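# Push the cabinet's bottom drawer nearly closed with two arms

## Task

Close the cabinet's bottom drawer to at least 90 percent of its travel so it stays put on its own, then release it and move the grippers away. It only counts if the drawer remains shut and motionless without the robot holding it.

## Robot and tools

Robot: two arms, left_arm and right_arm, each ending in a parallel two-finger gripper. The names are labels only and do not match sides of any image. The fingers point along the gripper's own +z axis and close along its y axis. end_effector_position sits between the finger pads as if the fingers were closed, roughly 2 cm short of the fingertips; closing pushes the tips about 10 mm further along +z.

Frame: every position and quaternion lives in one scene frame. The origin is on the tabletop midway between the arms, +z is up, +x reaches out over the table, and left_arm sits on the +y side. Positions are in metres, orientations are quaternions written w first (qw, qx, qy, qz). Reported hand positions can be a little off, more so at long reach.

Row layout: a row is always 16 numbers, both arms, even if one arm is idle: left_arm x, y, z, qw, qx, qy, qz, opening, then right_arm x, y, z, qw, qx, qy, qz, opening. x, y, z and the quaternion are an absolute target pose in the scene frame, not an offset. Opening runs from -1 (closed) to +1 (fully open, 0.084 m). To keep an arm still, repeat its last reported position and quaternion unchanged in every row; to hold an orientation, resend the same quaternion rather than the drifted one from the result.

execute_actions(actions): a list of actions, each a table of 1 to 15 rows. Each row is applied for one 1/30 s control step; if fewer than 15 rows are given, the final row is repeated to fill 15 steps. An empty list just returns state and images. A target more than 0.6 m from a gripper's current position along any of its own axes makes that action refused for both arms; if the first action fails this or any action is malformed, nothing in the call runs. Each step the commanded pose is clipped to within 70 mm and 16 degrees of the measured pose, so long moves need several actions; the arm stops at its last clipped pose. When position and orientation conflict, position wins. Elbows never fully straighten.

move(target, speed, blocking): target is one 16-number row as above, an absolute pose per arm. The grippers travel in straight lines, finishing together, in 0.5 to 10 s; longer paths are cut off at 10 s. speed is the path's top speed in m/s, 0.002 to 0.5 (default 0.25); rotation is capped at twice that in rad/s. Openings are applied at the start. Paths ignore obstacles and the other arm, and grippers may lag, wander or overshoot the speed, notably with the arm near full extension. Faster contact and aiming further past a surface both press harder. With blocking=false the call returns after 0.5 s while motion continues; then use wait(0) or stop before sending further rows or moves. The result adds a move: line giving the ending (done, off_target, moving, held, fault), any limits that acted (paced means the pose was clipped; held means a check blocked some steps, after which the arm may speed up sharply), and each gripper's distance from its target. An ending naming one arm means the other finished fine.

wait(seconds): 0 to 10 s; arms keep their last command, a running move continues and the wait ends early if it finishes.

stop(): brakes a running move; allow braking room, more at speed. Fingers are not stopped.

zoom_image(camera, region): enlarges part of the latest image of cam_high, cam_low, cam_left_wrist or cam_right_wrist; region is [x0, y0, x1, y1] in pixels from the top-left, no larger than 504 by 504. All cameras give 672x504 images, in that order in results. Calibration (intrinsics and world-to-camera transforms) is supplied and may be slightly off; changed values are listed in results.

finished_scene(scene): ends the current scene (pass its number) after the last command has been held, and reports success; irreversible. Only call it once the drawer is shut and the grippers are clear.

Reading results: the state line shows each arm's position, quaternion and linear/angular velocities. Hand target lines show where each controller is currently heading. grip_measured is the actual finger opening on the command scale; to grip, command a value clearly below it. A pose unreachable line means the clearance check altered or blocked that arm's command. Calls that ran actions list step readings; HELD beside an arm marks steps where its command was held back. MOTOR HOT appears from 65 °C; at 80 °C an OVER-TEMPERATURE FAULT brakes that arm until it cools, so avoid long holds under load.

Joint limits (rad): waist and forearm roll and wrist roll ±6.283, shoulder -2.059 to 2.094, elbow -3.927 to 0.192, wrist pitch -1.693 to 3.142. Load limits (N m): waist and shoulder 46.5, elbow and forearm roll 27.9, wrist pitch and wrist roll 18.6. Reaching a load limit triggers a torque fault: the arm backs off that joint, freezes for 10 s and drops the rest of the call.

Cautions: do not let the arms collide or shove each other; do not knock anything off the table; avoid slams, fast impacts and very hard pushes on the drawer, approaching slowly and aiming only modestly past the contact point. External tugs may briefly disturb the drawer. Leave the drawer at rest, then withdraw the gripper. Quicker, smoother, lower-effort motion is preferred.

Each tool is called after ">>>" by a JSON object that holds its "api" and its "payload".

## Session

>>> {"api": "execute_actions", "payload": {"actions": []}}

Scene clock: 0.00 s.
left_arm: end_effector_position=(+0.8002, +0.4526, +0.2292) grip_measured=+1.00 end_effector_quat_wxyz=(+0.045, +0.924, -0.138, +0.354) end_effector_velocity=(+0.000, +0.000, +0.000) end_effector_angular_velocity=(-0.001, +0.000, +0.001) | right_arm: end_effector_position=(+0.6935, -0.0025, +0.2733) grip_measured=+1.00 end_effector_quat_wxyz=(+0.019, +0.962, +0.066, +0.263) end_effector_velocity=(-0.000, +0.000, +0.001) end_effector_angular_velocity=(-0.000, -0.001, +0.001)
Joint positions: left_arm=[-0.065  0.551 -1.607 -0.565  0.412  0.796  0.084] | right_arm=[ 0.447  0.728 -2.125 -0.345  0.966  0.571  0.084]
Joint velocities: left_arm=[ 0.     0.    -0.    -0.     0.001 -0.001  0.   ] | right_arm=[ 0.    -0.001 -0.    -0.     0.    -0.001 -0.   ]
Motor temperatures (°C, as the motors report them): left_arm=[28 26 28 29 28 28] | right_arm=[27 27 26 31 29 33]
Hand target (left_arm): +0.800, +0.453, +0.229; +0.045, +0.924, -0.138, +0.354
Hand target (right_arm): +0.693, -0.003, +0.273; +0.019, +0.962, +0.066, +0.263
camera_calibration (this result's frames):
cam_left_wrist: T_world_to_cam=[[-0.311633, -0.95017, 0.00790196, 0.705429], [-0.701691, 0.224515, -0.676183, 0.683737], [0.640714, -0.216266, -0.736692, -0.113706], [0, 0, 0, 1]] pos_world=[0.77246, 0.492177, 0.372991]
cam_right_wrist: T_world_to_cam=[[0.111973, -0.991921, 0.0596282, -0.0611939], [-0.841326, -0.126563, -0.525503, 0.799467], [0.528804, 0.00867548, -0.8487, -0.00877063], [0, 0, 0, 1]] pos_world=[0.684102, 0.0405598, 0.416327]

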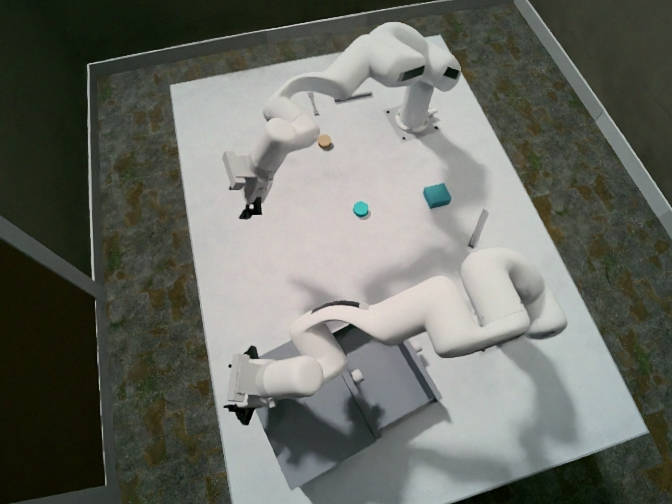

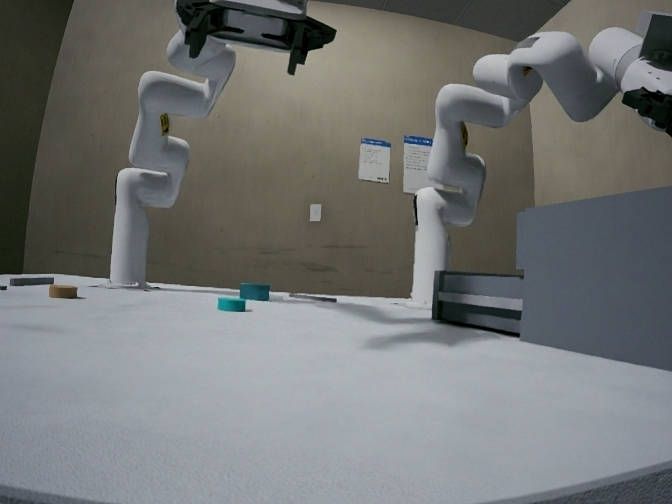

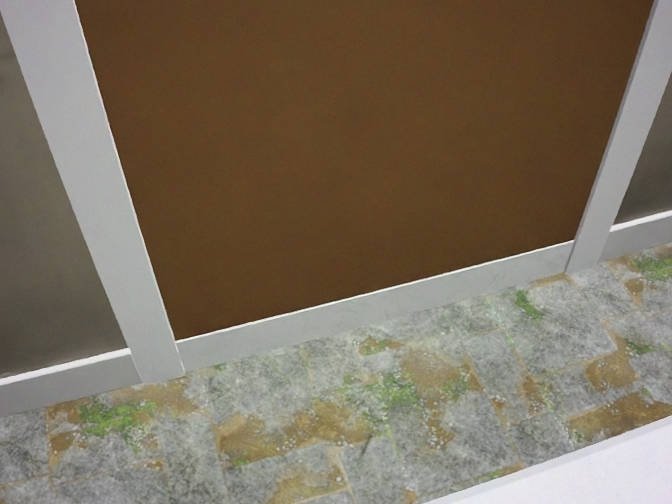

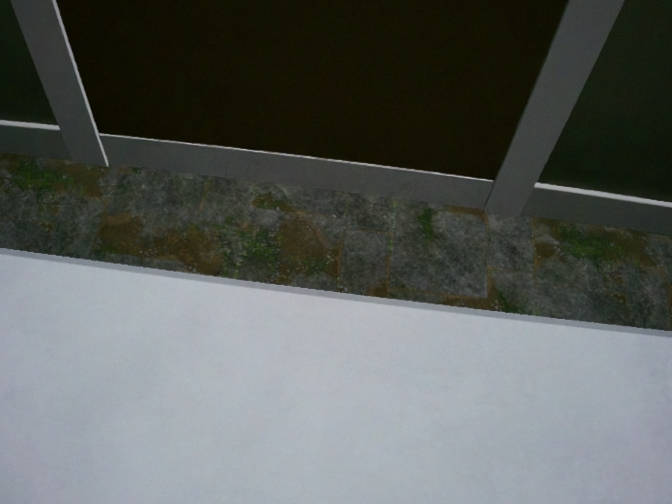

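>>> {"api": "zoom_image", "payload": {"camera": "cam_high", "region": [220, 280, 480, 504]}}

>>> {"api": "zoom_image", "payload": {"camera": "cam_low", "region": [400, 170, 672, 380]}}

Region (220, 280, 480, 504) of cam_high's 672x504 image, scaled by 1.938, with more detail than that image has; it fills the top 434 rows of this view, and the rest is white.

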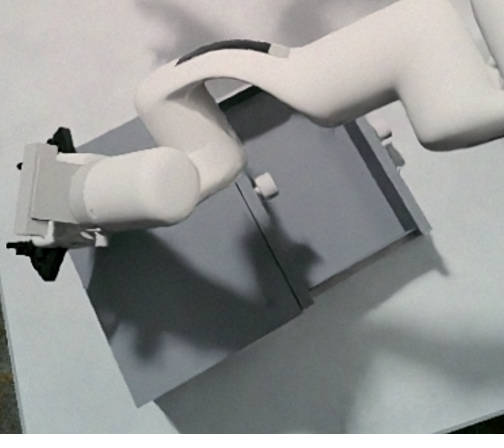

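Region (400, 170, 672, 380) of cam_low's 672x504 image, scaled by 1.853, with more detail than that image has; it fills the top 389 rows of this view, and the rest is white.

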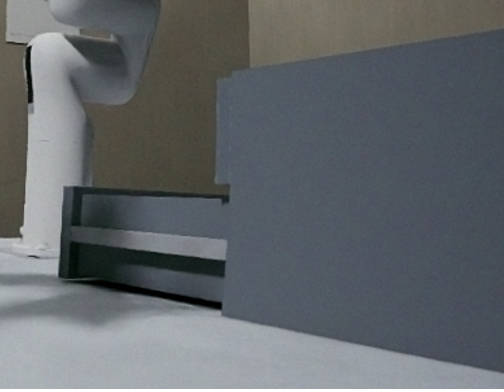

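>>> {"api": "move", "payload": {"target": [0.29,0.385,0.27,-0.030,0.936,0.341,0.082,-1,0.6935,-0.0025,0.2733,0.019,0.962,0.066,0.263,1], "speed": 0.4}}

>>> {"api": "zoom_image", "payload": {"camera": "cam_high", "region": [300, 250, 500, 450]}}

Scene clock: 64.43 s.
left_arm: end_effector_position=(+0.2903, +0.3857, +0.2692) grip_measured=-1.00 end_effector_quat_wxyz=(-0.030, +0.935, +0.342, +0.083) end_effector_velocity=(-0.002, -0.000, +0.002) end_effector_angular_velocity=(+0.000, -0.003, +0.003) | right_arm: end_effector_position=(+0.6935, -0.0025, +0.2733) grip_measured=+1.00 end_effector_quat_wxyz=(+0.019, +0.962, +0.066, +0.263) end_effector_velocity=(-0.000, +0.000, -0.000) end_effector_angular_velocity=(-0.000, +0.000, +0.000)
Joint positions: left_arm=[-0.457 -0.997 -0.477  0.155  1.386 -1.063  0.   ] | right_arm=[ 0.446  0.727 -2.122 -0.344  0.963  0.571  0.084]
Joint velocities: left_arm=[-0.005 -0.008 -0.001  0.002  0.008 -0.007  0.   ] | right_arm=[ 0.  0.  0.  0.  0. -0. -0.]
Motor temperatures (°C, as the motors report them): left_arm=[28 29 39 29 28 28] | right_arm=[27 30 36 31 29 33]
Hand target (left_arm): +0.290, +0.386, +0.269; -0.030, +0.935, +0.342, +0.083
Hand target (right_arm): +0.693, -0.002, +0.273; +0.019, +0.962, +0.066, +0.263
Off the commanded pose (left_arm): 0.001 m, 0 deg.
Off the commanded pose (right_arm): 0.000 m, 0 deg.
move: done; limits=paced
camera_calibration (this result's frames):
cam_left_wrist: T_world_to_cam=[[0.637087, -0.77014, 0.0316785, 0.131364], [-0.752918, -0.630587, -0.188345, 0.581359], [0.165028, 0.0961412, -0.981592, 0.31153], [0, 0, 0, 1]] pos_world=[0.302614, 0.437816, 0.41113]
cam_right_wrist: T_world_to_cam=[[0.113095, -0.991833, 0.0589609, -0.0617762], [-0.840815, -0.127154, -0.526176, 0.799291], [0.529376, 0.00993263, -0.848329, -0.00930827], [0, 0, 0, 1]] pos_world=[0.68397, 0.040454, 0.416314]

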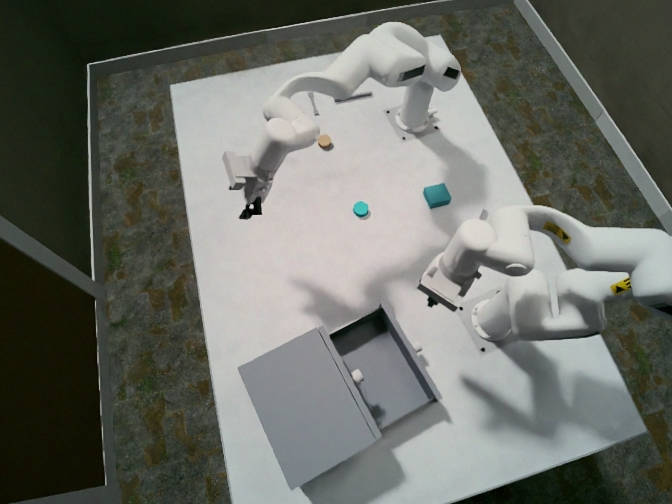

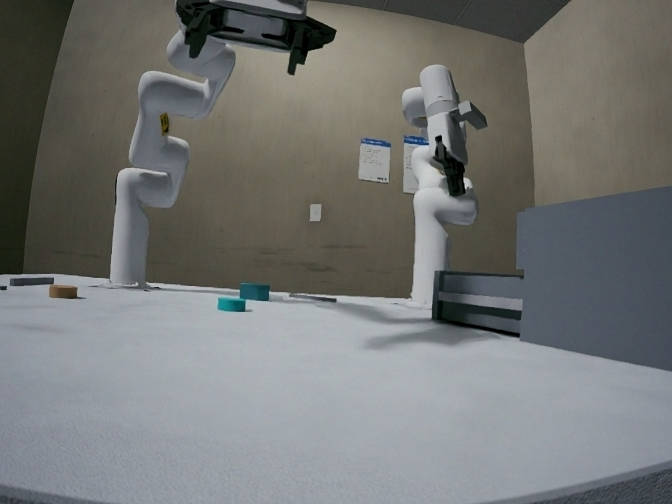

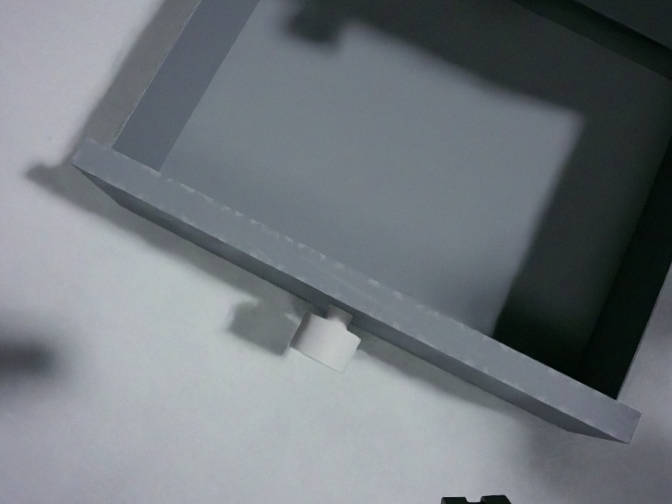

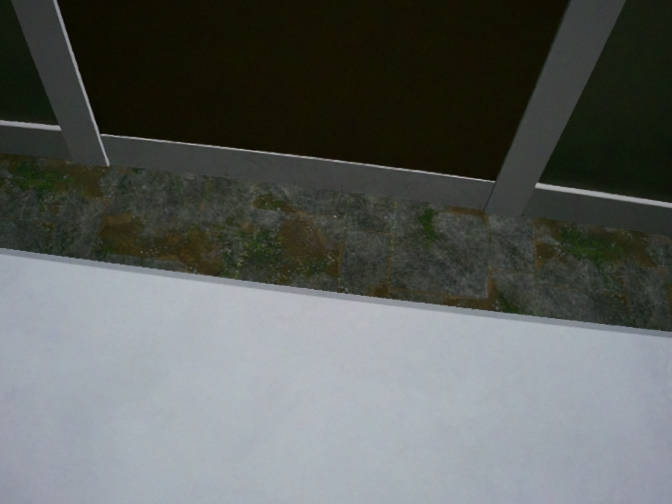

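Region (300, 250, 500, 450) of cam_high's 672x504 image, scaled by 2.520, with more detail than that image has.

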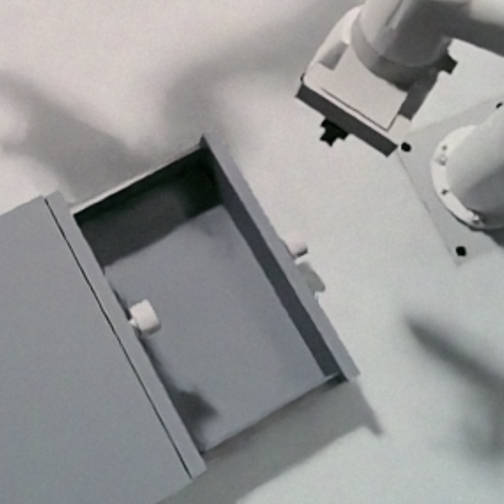

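>>> {"api": "move", "payload": {"target": [0.308,0.370,0.06,-0.131,0.868,0.316,0.360,-1,0.6935,-0.0025,0.2733,0.019,0.962,0.066,0.263,1], "speed": 0.25}}

>>> {"api": "zoom_image", "payload": {"camera": "cam_high", "region": [300, 250, 500, 450]}}

Scene clock: 82.70 s.
left_arm: end_effector_position=(+0.2924, +0.3763, +0.1567) grip_measured=-1.00 end_effector_quat_wxyz=(-0.076, +0.916, +0.324, +0.226) end_effector_velocity=(-0.000, +0.000, -0.000) end_effector_angular_velocity=(+0.001, +0.001, +0.000) | right_arm: end_effector_position=(+0.6935, -0.0025, +0.2733) grip_measured=+1.00 end_effector_quat_wxyz=(+0.019, +0.962, +0.066, +0.263) end_effector_velocity=(-0.000, +0.000, -0.000) end_effector_angular_velocity=(-0.001, +0.001, +0.001)
Joint positions: left_arm=[-0.734 -1.083 -0.066  0.531  1.067 -1.539  0.   ] | right_arm=[ 0.446  0.727 -2.122 -0.344  0.963  0.571  0.084]
Joint velocities: left_arm=[ 0.     0.     0.    -0.     0.     0.001  0.   ] | right_arm=[ 0.     0.     0.001  0.     0.    -0.001  0.   ]
Motor temperatures (°C, as the motors report them): left_arm=[28 27 39 29 28 28] | right_arm=[27 30 36 31 29 33]
Hand target (left_arm): +0.292, +0.376, +0.157; -0.076, +0.916, +0.324, +0.226
Hand target (right_arm): +0.694, -0.002, +0.273; +0.019, +0.962, +0.066, +0.263
Off the commanded pose (left_arm): 0.098 m, 18 deg; position and orientation clipped at the last step of the last action.
Off the commanded pose (right_arm): 0.000 m, 0 deg.
move: held (left_arm); limits=paced,held; held on 18 of 46 steps (left_arm), including the last (left_arm)
pose unreachable (left arm): on one or more control steps of this call, first in action 0 (counted from 0), this arm could not follow its commanded pose, so it was not sent that pose on those steps. On the call's last step it was still not sent that pose. It may still have moved: this result reports where it is.
cause: the commanded pose would bring two parts of the arm too close to each other (joints 2 (shoulder) to 4 (forearm roll) lie between them).
camera_calibration (this result's frames):
cam_left_wrist: T_world_to_cam=[[0.611815, -0.790258, 0.0342742, 0.140916], [-0.686204, -0.551813, -0.473948, 0.551458], [0.393454, 0.26645, -0.879885, 0.0548316], [0, 0, 0, 1]] pos_world=[0.270624, 0.401052, 0.304778]
cam_right_wrist: T_world_to_cam=[[0.113089, -0.991834, 0.0589624, -0.0617742], [-0.840815, -0.12715, -0.526178, 0.799291], [0.529379, 0.00992865, -0.848328, -0.00930993], [0, 0, 0, 1]] pos_world=[0.68397, 0.0404527, 0.416314]

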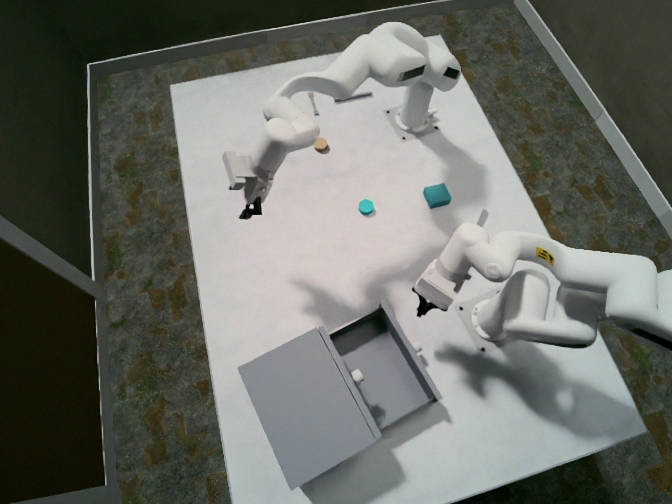

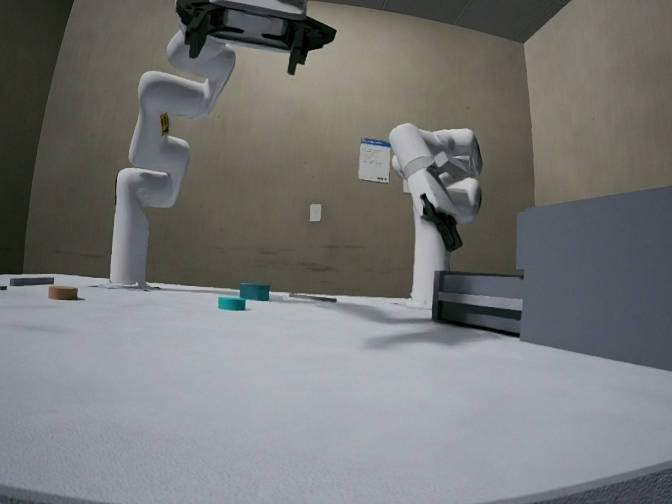

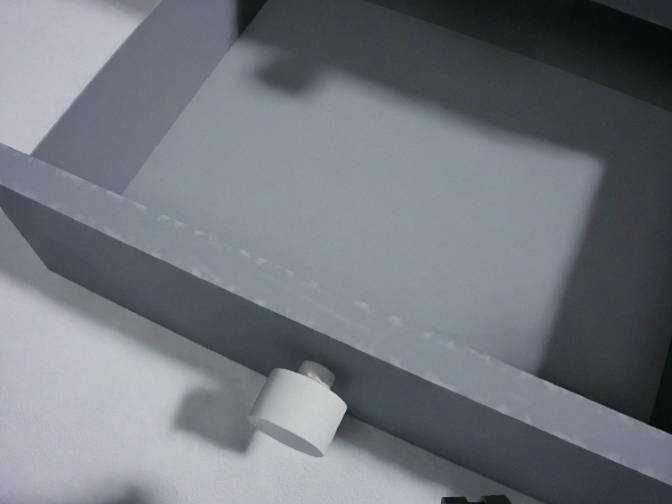

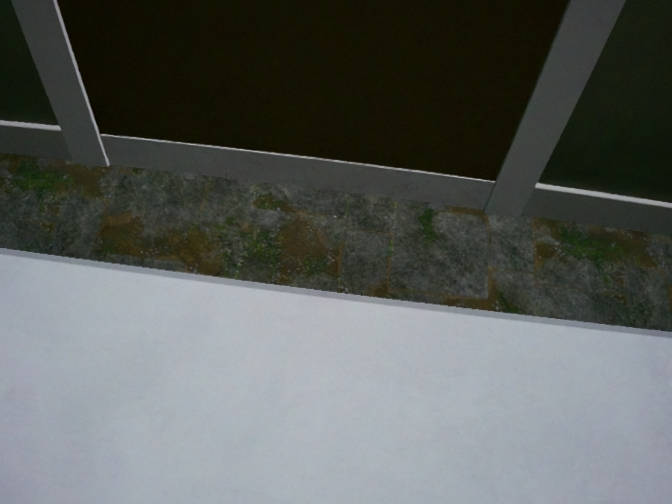

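Region (300, 250, 500, 450) of cam_high's 672x504 image, scaled by 2.520, with more detail than that image has.

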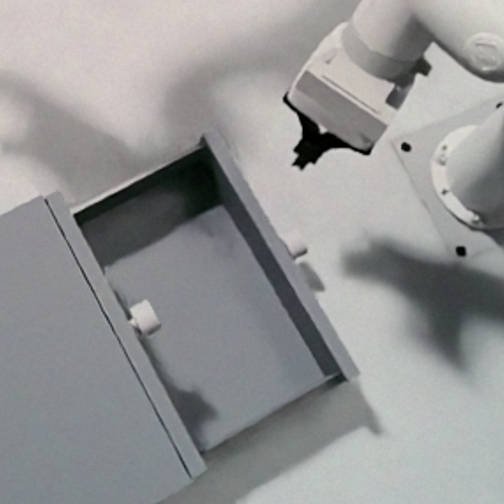

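>>> {"api": "move", "payload": {"target": [0.312,0.368,0.065,0,0.940,0.342,0,-1,0.6935,-0.0025,0.2733,0.019,0.962,0.066,0.263,1], "speed": 0.2}}

>>> {"api": "zoom_image", "payload": {"camera": "cam_high", "region": [300, 250, 500, 450]}}

Scene clock: 95.37 s.
left_arm: end_effector_position=(+0.3117, +0.3679, +0.0650) grip_measured=-1.00 end_effector_quat_wxyz=(-0.001, +0.940, +0.341, +0.000) end_effector_velocity=(+0.001, -0.001, -0.002) end_effector_angular_velocity=(-0.009, +0.011, -0.002) | right_arm: end_effector_position=(+0.6935, -0.0025, +0.2733) grip_measured=+1.00 end_effector_quat_wxyz=(+0.019, +0.962, +0.066, +0.263) end_effector_velocity=(+0.000, -0.000, +0.000) end_effector_angular_velocity=(-0.001, -0.000, +0.001)
Joint positions: left_arm=[-0.358 -0.458 -0.179  0.002  0.638 -0.939  0.   ] | right_arm=[ 0.446  0.727 -2.122 -0.344  0.963  0.571  0.084]
Joint velocities: left_arm=[ 0.004  0.022 -0.011 -0.02  -0.002  0.022  0.   ] | right_arm=[-0.    -0.     0.    -0.    -0.    -0.001  0.   ]
Motor temperatures (°C, as the motors report them): left_arm=[28 27 39 29 28 28] | right_arm=[27 31 36 31 30 33]
Hand target (left_arm): +0.312, +0.368, +0.065; -0.001, +0.940, +0.341, -0.001
Hand target (right_arm): +0.694, -0.002, +0.273; +0.019, +0.962, +0.066, +0.263
Off the commanded pose (left_arm): 0.000 m, 0 deg.
Off the commanded pose (right_arm): 0.000 m, 0 deg.
move: done
camera_calibration (this result's frames):
cam_left_wrist: T_world_to_cam=[[0.637744, -0.769583, 0.0319989, 0.110063], [-0.769634, -0.638344, -0.0134424, 0.544459], [0.0307714, -0.0160546, -0.999398, 0.193505], [0, 0, 0, 1]] pos_world=[0.342888, 0.435362, 0.197185]
cam_right_wrist: T_world_to_cam=[[0.113089, -0.991834, 0.0589625, -0.0617743], [-0.840814, -0.12715, -0.526179, 0.799291], [0.529379, 0.00992863, -0.848327, -0.00931008], [0, 0, 0, 1]] pos_world=[0.68397, 0.0404527, 0.416314]

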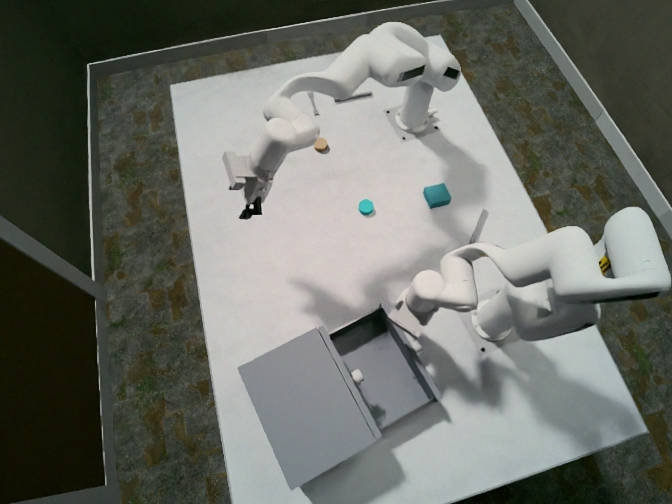

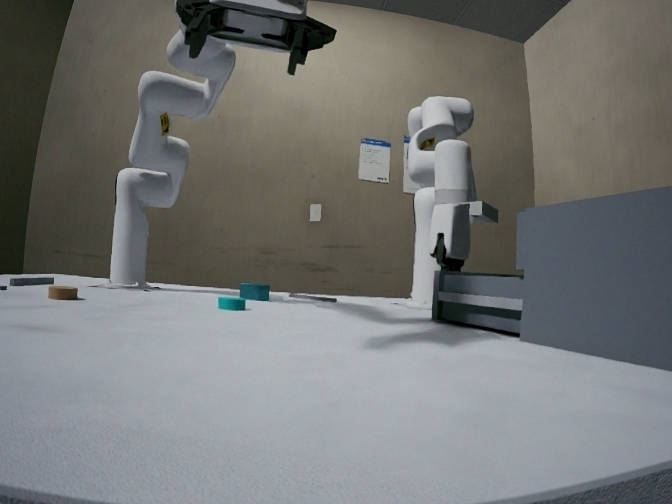

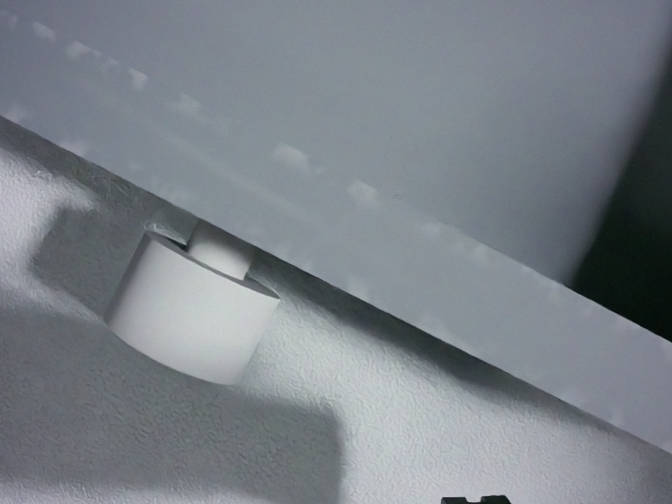

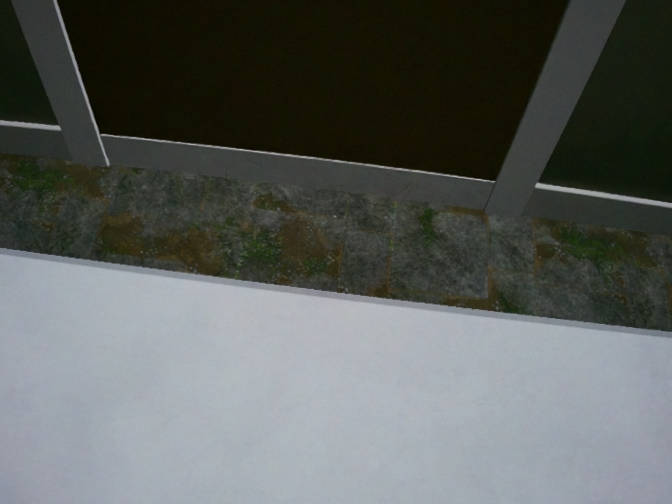

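Region (300, 250, 500, 450) of cam_high's 672x504 image, scaled by 2.520, with more detail than that image has.

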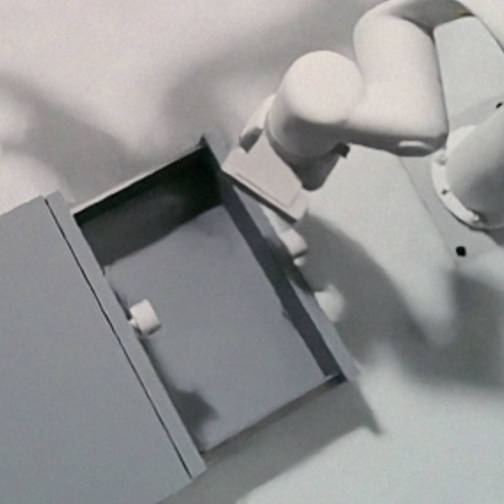

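>>> {"api": "move", "payload": {"target": [0.517,0.418,0.06,-0.131,0.868,0.316,0.360,-1,0.6935,-0.0025,0.2733,0.019,0.962,0.066,0.263,1], "speed": 0.08}}

>>> {"api": "zoom_image", "payload": {"camera": "cam_low", "region": [440, 180, 620, 360]}}

Scene clock: 108.30 s.
left_arm: end_effector_position=(+0.5173, +0.4179, +0.0608) grip_measured=-1.00 end_effector_quat_wxyz=(-0.130, +0.868, +0.316, +0.360) end_effector_velocity=(+0.002, +0.002, -0.001) end_effector_angular_velocity=(+0.005, -0.007, +0.003) | right_arm: end_effector_position=(+0.6935, -0.0025, +0.2733) grip_measured=+1.00 end_effector_quat_wxyz=(+0.019, +0.962, +0.066, +0.263) end_effector_velocity=(+0.000, -0.000, +0.000) end_effector_angular_velocity=(-0.001, -0.001, +0.001)
Joint positions: left_arm=[-0.307  0.149 -0.653  1.664  0.583 -2.398  0.   ] | right_arm=[ 0.446  0.727 -2.122 -0.344  0.963  0.571  0.084]
Joint velocities: left_arm=[ 0.     0.007 -0.004  0.014  0.008 -0.016  0.   ] | right_arm=[-0.    -0.    -0.    -0.001 -0.    -0.001  0.   ]
Motor temperatures (°C, as the motors report them): left_arm=[28 27 37 29 28 28] | right_arm=[27 31 37 31 30 33]
Hand target (left_arm): +0.517, +0.418, +0.061; -0.130, +0.868, +0.316, +0.361
Hand target (right_arm): +0.694, -0.002, +0.273; +0.019, +0.962, +0.066, +0.263
Off the commanded pose (left_arm): 0.001 m, 0 deg.
Off the commanded pose (right_arm): 0.000 m, 0 deg.
move: done
camera_calibration (this result's frames):
cam_left_wrist: T_world_to_cam=[[0.621725, -0.782912, 0.0225109, 0.032018], [-0.535676, -0.446007, -0.717028, 0.575921], [0.57141, 0.433735, -0.696681, -0.302275], [0, 0, 0, 1]] pos_world=[0.461324, 0.413039, 0.201641]
cam_right_wrist: T_world_to_cam=[[0.113089, -0.991834, 0.0589624, -0.0617743], [-0.840814, -0.12715, -0.526179, 0.799291], [0.529379, 0.00992877, -0.848327, -0.00931012], [0, 0, 0, 1]] pos_world=[0.68397, 0.0404527, 0.416314]

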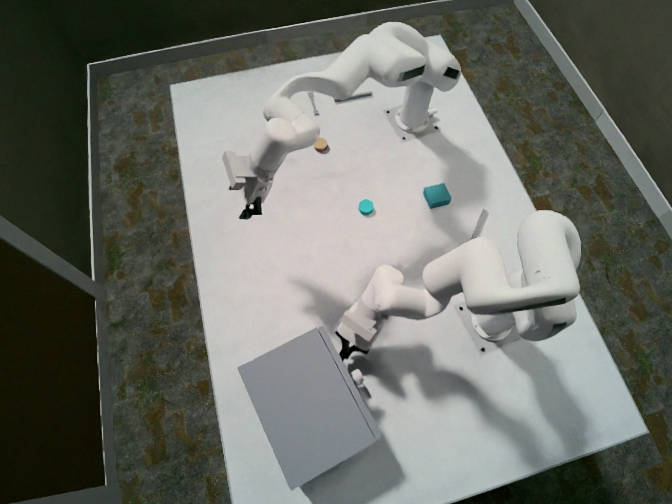

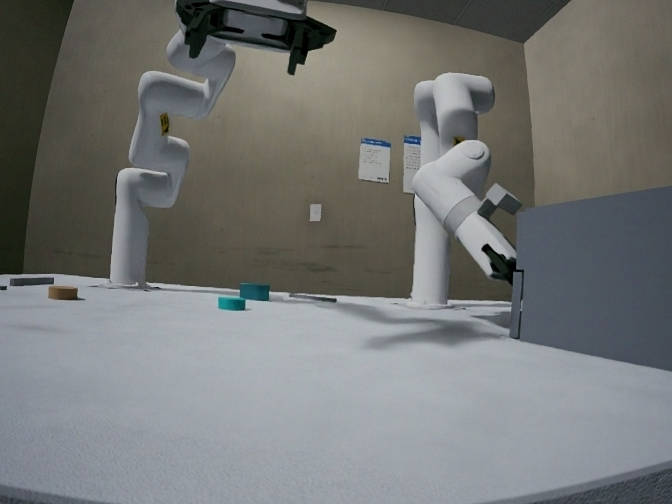

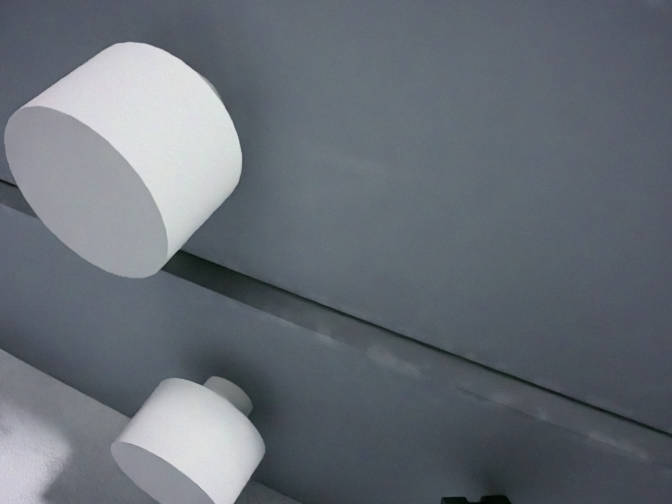

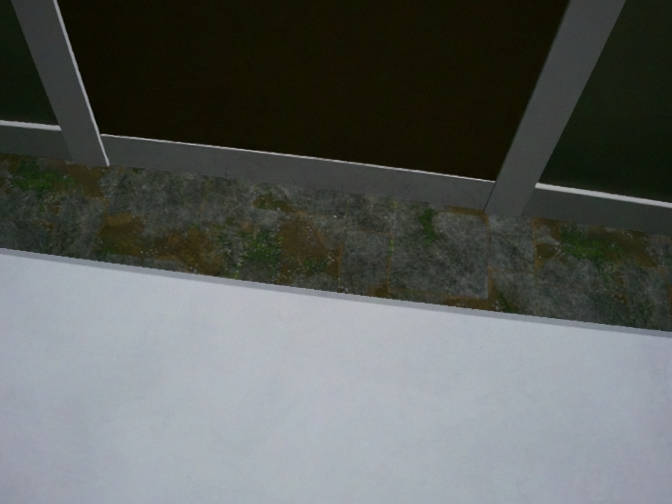

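Region (440, 180, 620, 360) of cam_low's 672x504 image, scaled by 2.800, with more detail than that image has.

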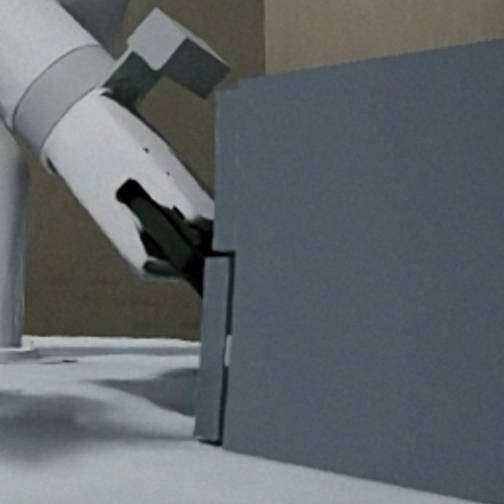

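>>> {"api": "move", "payload": {"target": [0.42,0.35,0.11,-0.131,0.868,0.316,0.360,-1,0.6935,-0.0025,0.2733,0.019,0.962,0.066,0.263,1], "speed": 0.3}}

>>> {"api": "zoom_image", "payload": {"camera": "cam_low", "region": [440, 180, 620, 360]}}

Scene clock: 116.67 s.
left_arm: end_effector_position=(+0.4201, +0.3500, +0.1097) grip_measured=-1.00 end_effector_quat_wxyz=(-0.131, +0.868, +0.316, +0.360) end_effector_velocity=(-0.001, -0.002, +0.002) end_effector_angular_velocity=(-0.000, +0.000, -0.000) | right_arm: end_effector_position=(+0.6935, -0.0025, +0.2733) grip_measured=+1.00 end_effector_quat_wxyz=(+0.019, +0.962, +0.066, +0.263) end_effector_velocity=(+0.000, -0.000, -0.000) end_effector_angular_velocity=(-0.001, +0.000, +0.001)
Joint positions: left_arm=[-0.651 -0.219 -0.396  1.259  0.777 -2.254  0.   ] | right_arm=[ 0.446  0.727 -2.122 -0.344  0.963  0.571  0.084]
Joint velocities: left_arm=[-0.009 -0.008  0.001 -0.012  0.006  0.008  0.   ] | right_arm=[-0.     0.001 -0.     0.    -0.    -0.001  0.   ]
Motor temperatures (°C, as the motors report them): left_arm=[28 27 36 29 28 28] | right_arm=[27 31 37 31 30 33]
Hand target (left_arm): +0.420, +0.350, +0.110; -0.131, +0.868, +0.316, +0.360
Hand target (right_arm): +0.693, -0.003, +0.273; +0.019, +0.962, +0.066, +0.263
Off the commanded pose (left_arm): 0.000 m, 0 deg.
Off the commanded pose (right_arm): 0.000 m, 0 deg.
move: done
camera_calibration (this result's frames):
cam_left_wrist: T_world_to_cam=[[0.622202, -0.782571, 0.0211696, 0.0379903], [-0.536363, -0.445834, -0.716622, 0.528824], [0.570245, 0.434529, -0.697141, -0.182966], [0, 0, 0, 1]] pos_world=[0.364339, 0.345002, 0.250609]
cam_right_wrist: T_world_to_cam=[[0.113089, -0.991834, 0.0589625, -0.0617744], [-0.840814, -0.12715, -0.526179, 0.799291], [0.529379, 0.00992877, -0.848327, -0.0093101], [0, 0, 0, 1]] pos_world=[0.68397, 0.0404527, 0.416314]

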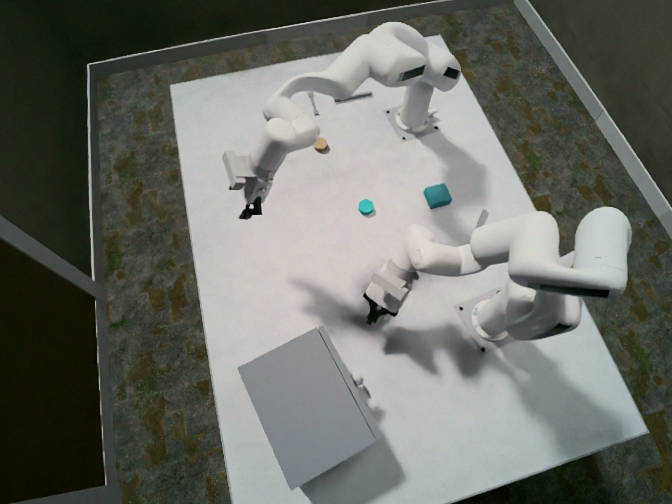

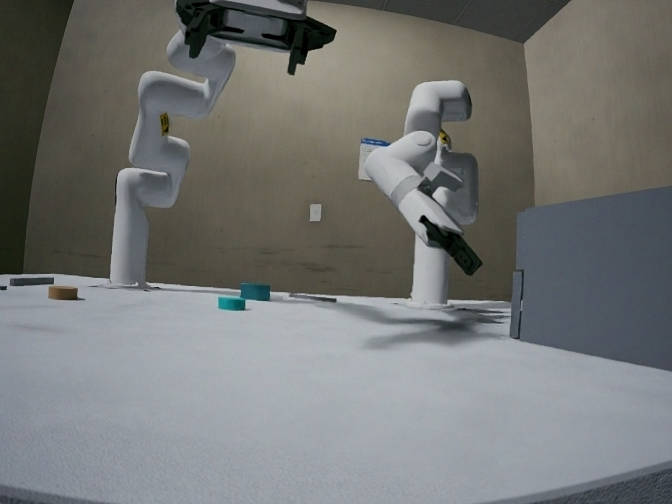

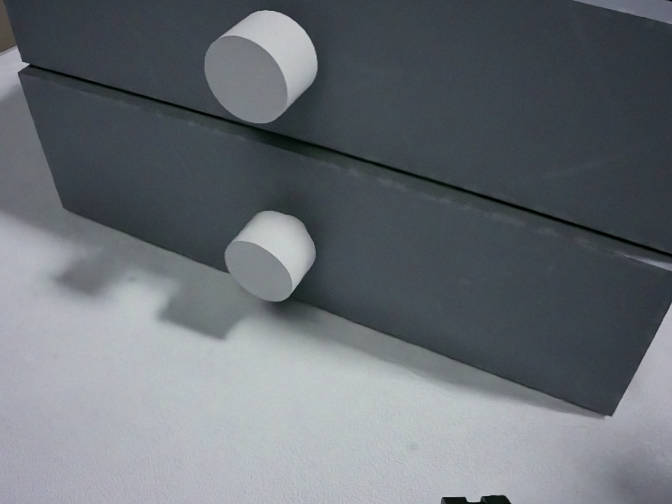

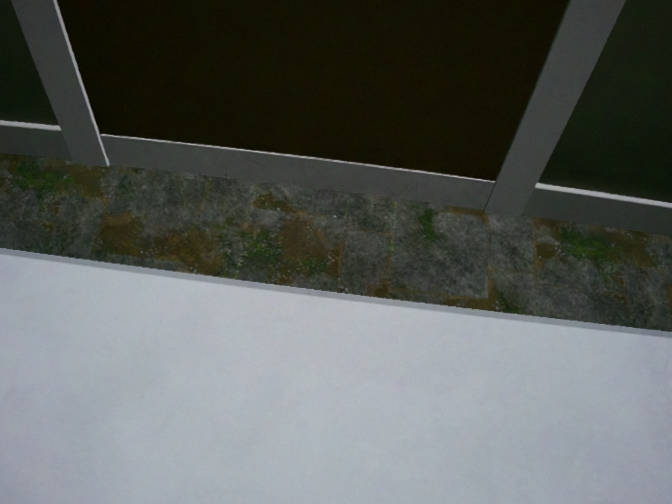

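Region (440, 180, 620, 360) of cam_low's 672x504 image, scaled by 2.800, with more detail than that image has.

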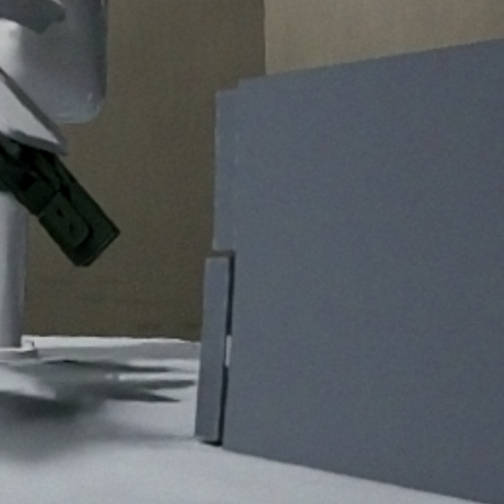

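>>> {"api": "finished_scene", "payload": {"scene": 2}}

The scene is finished: the task was done.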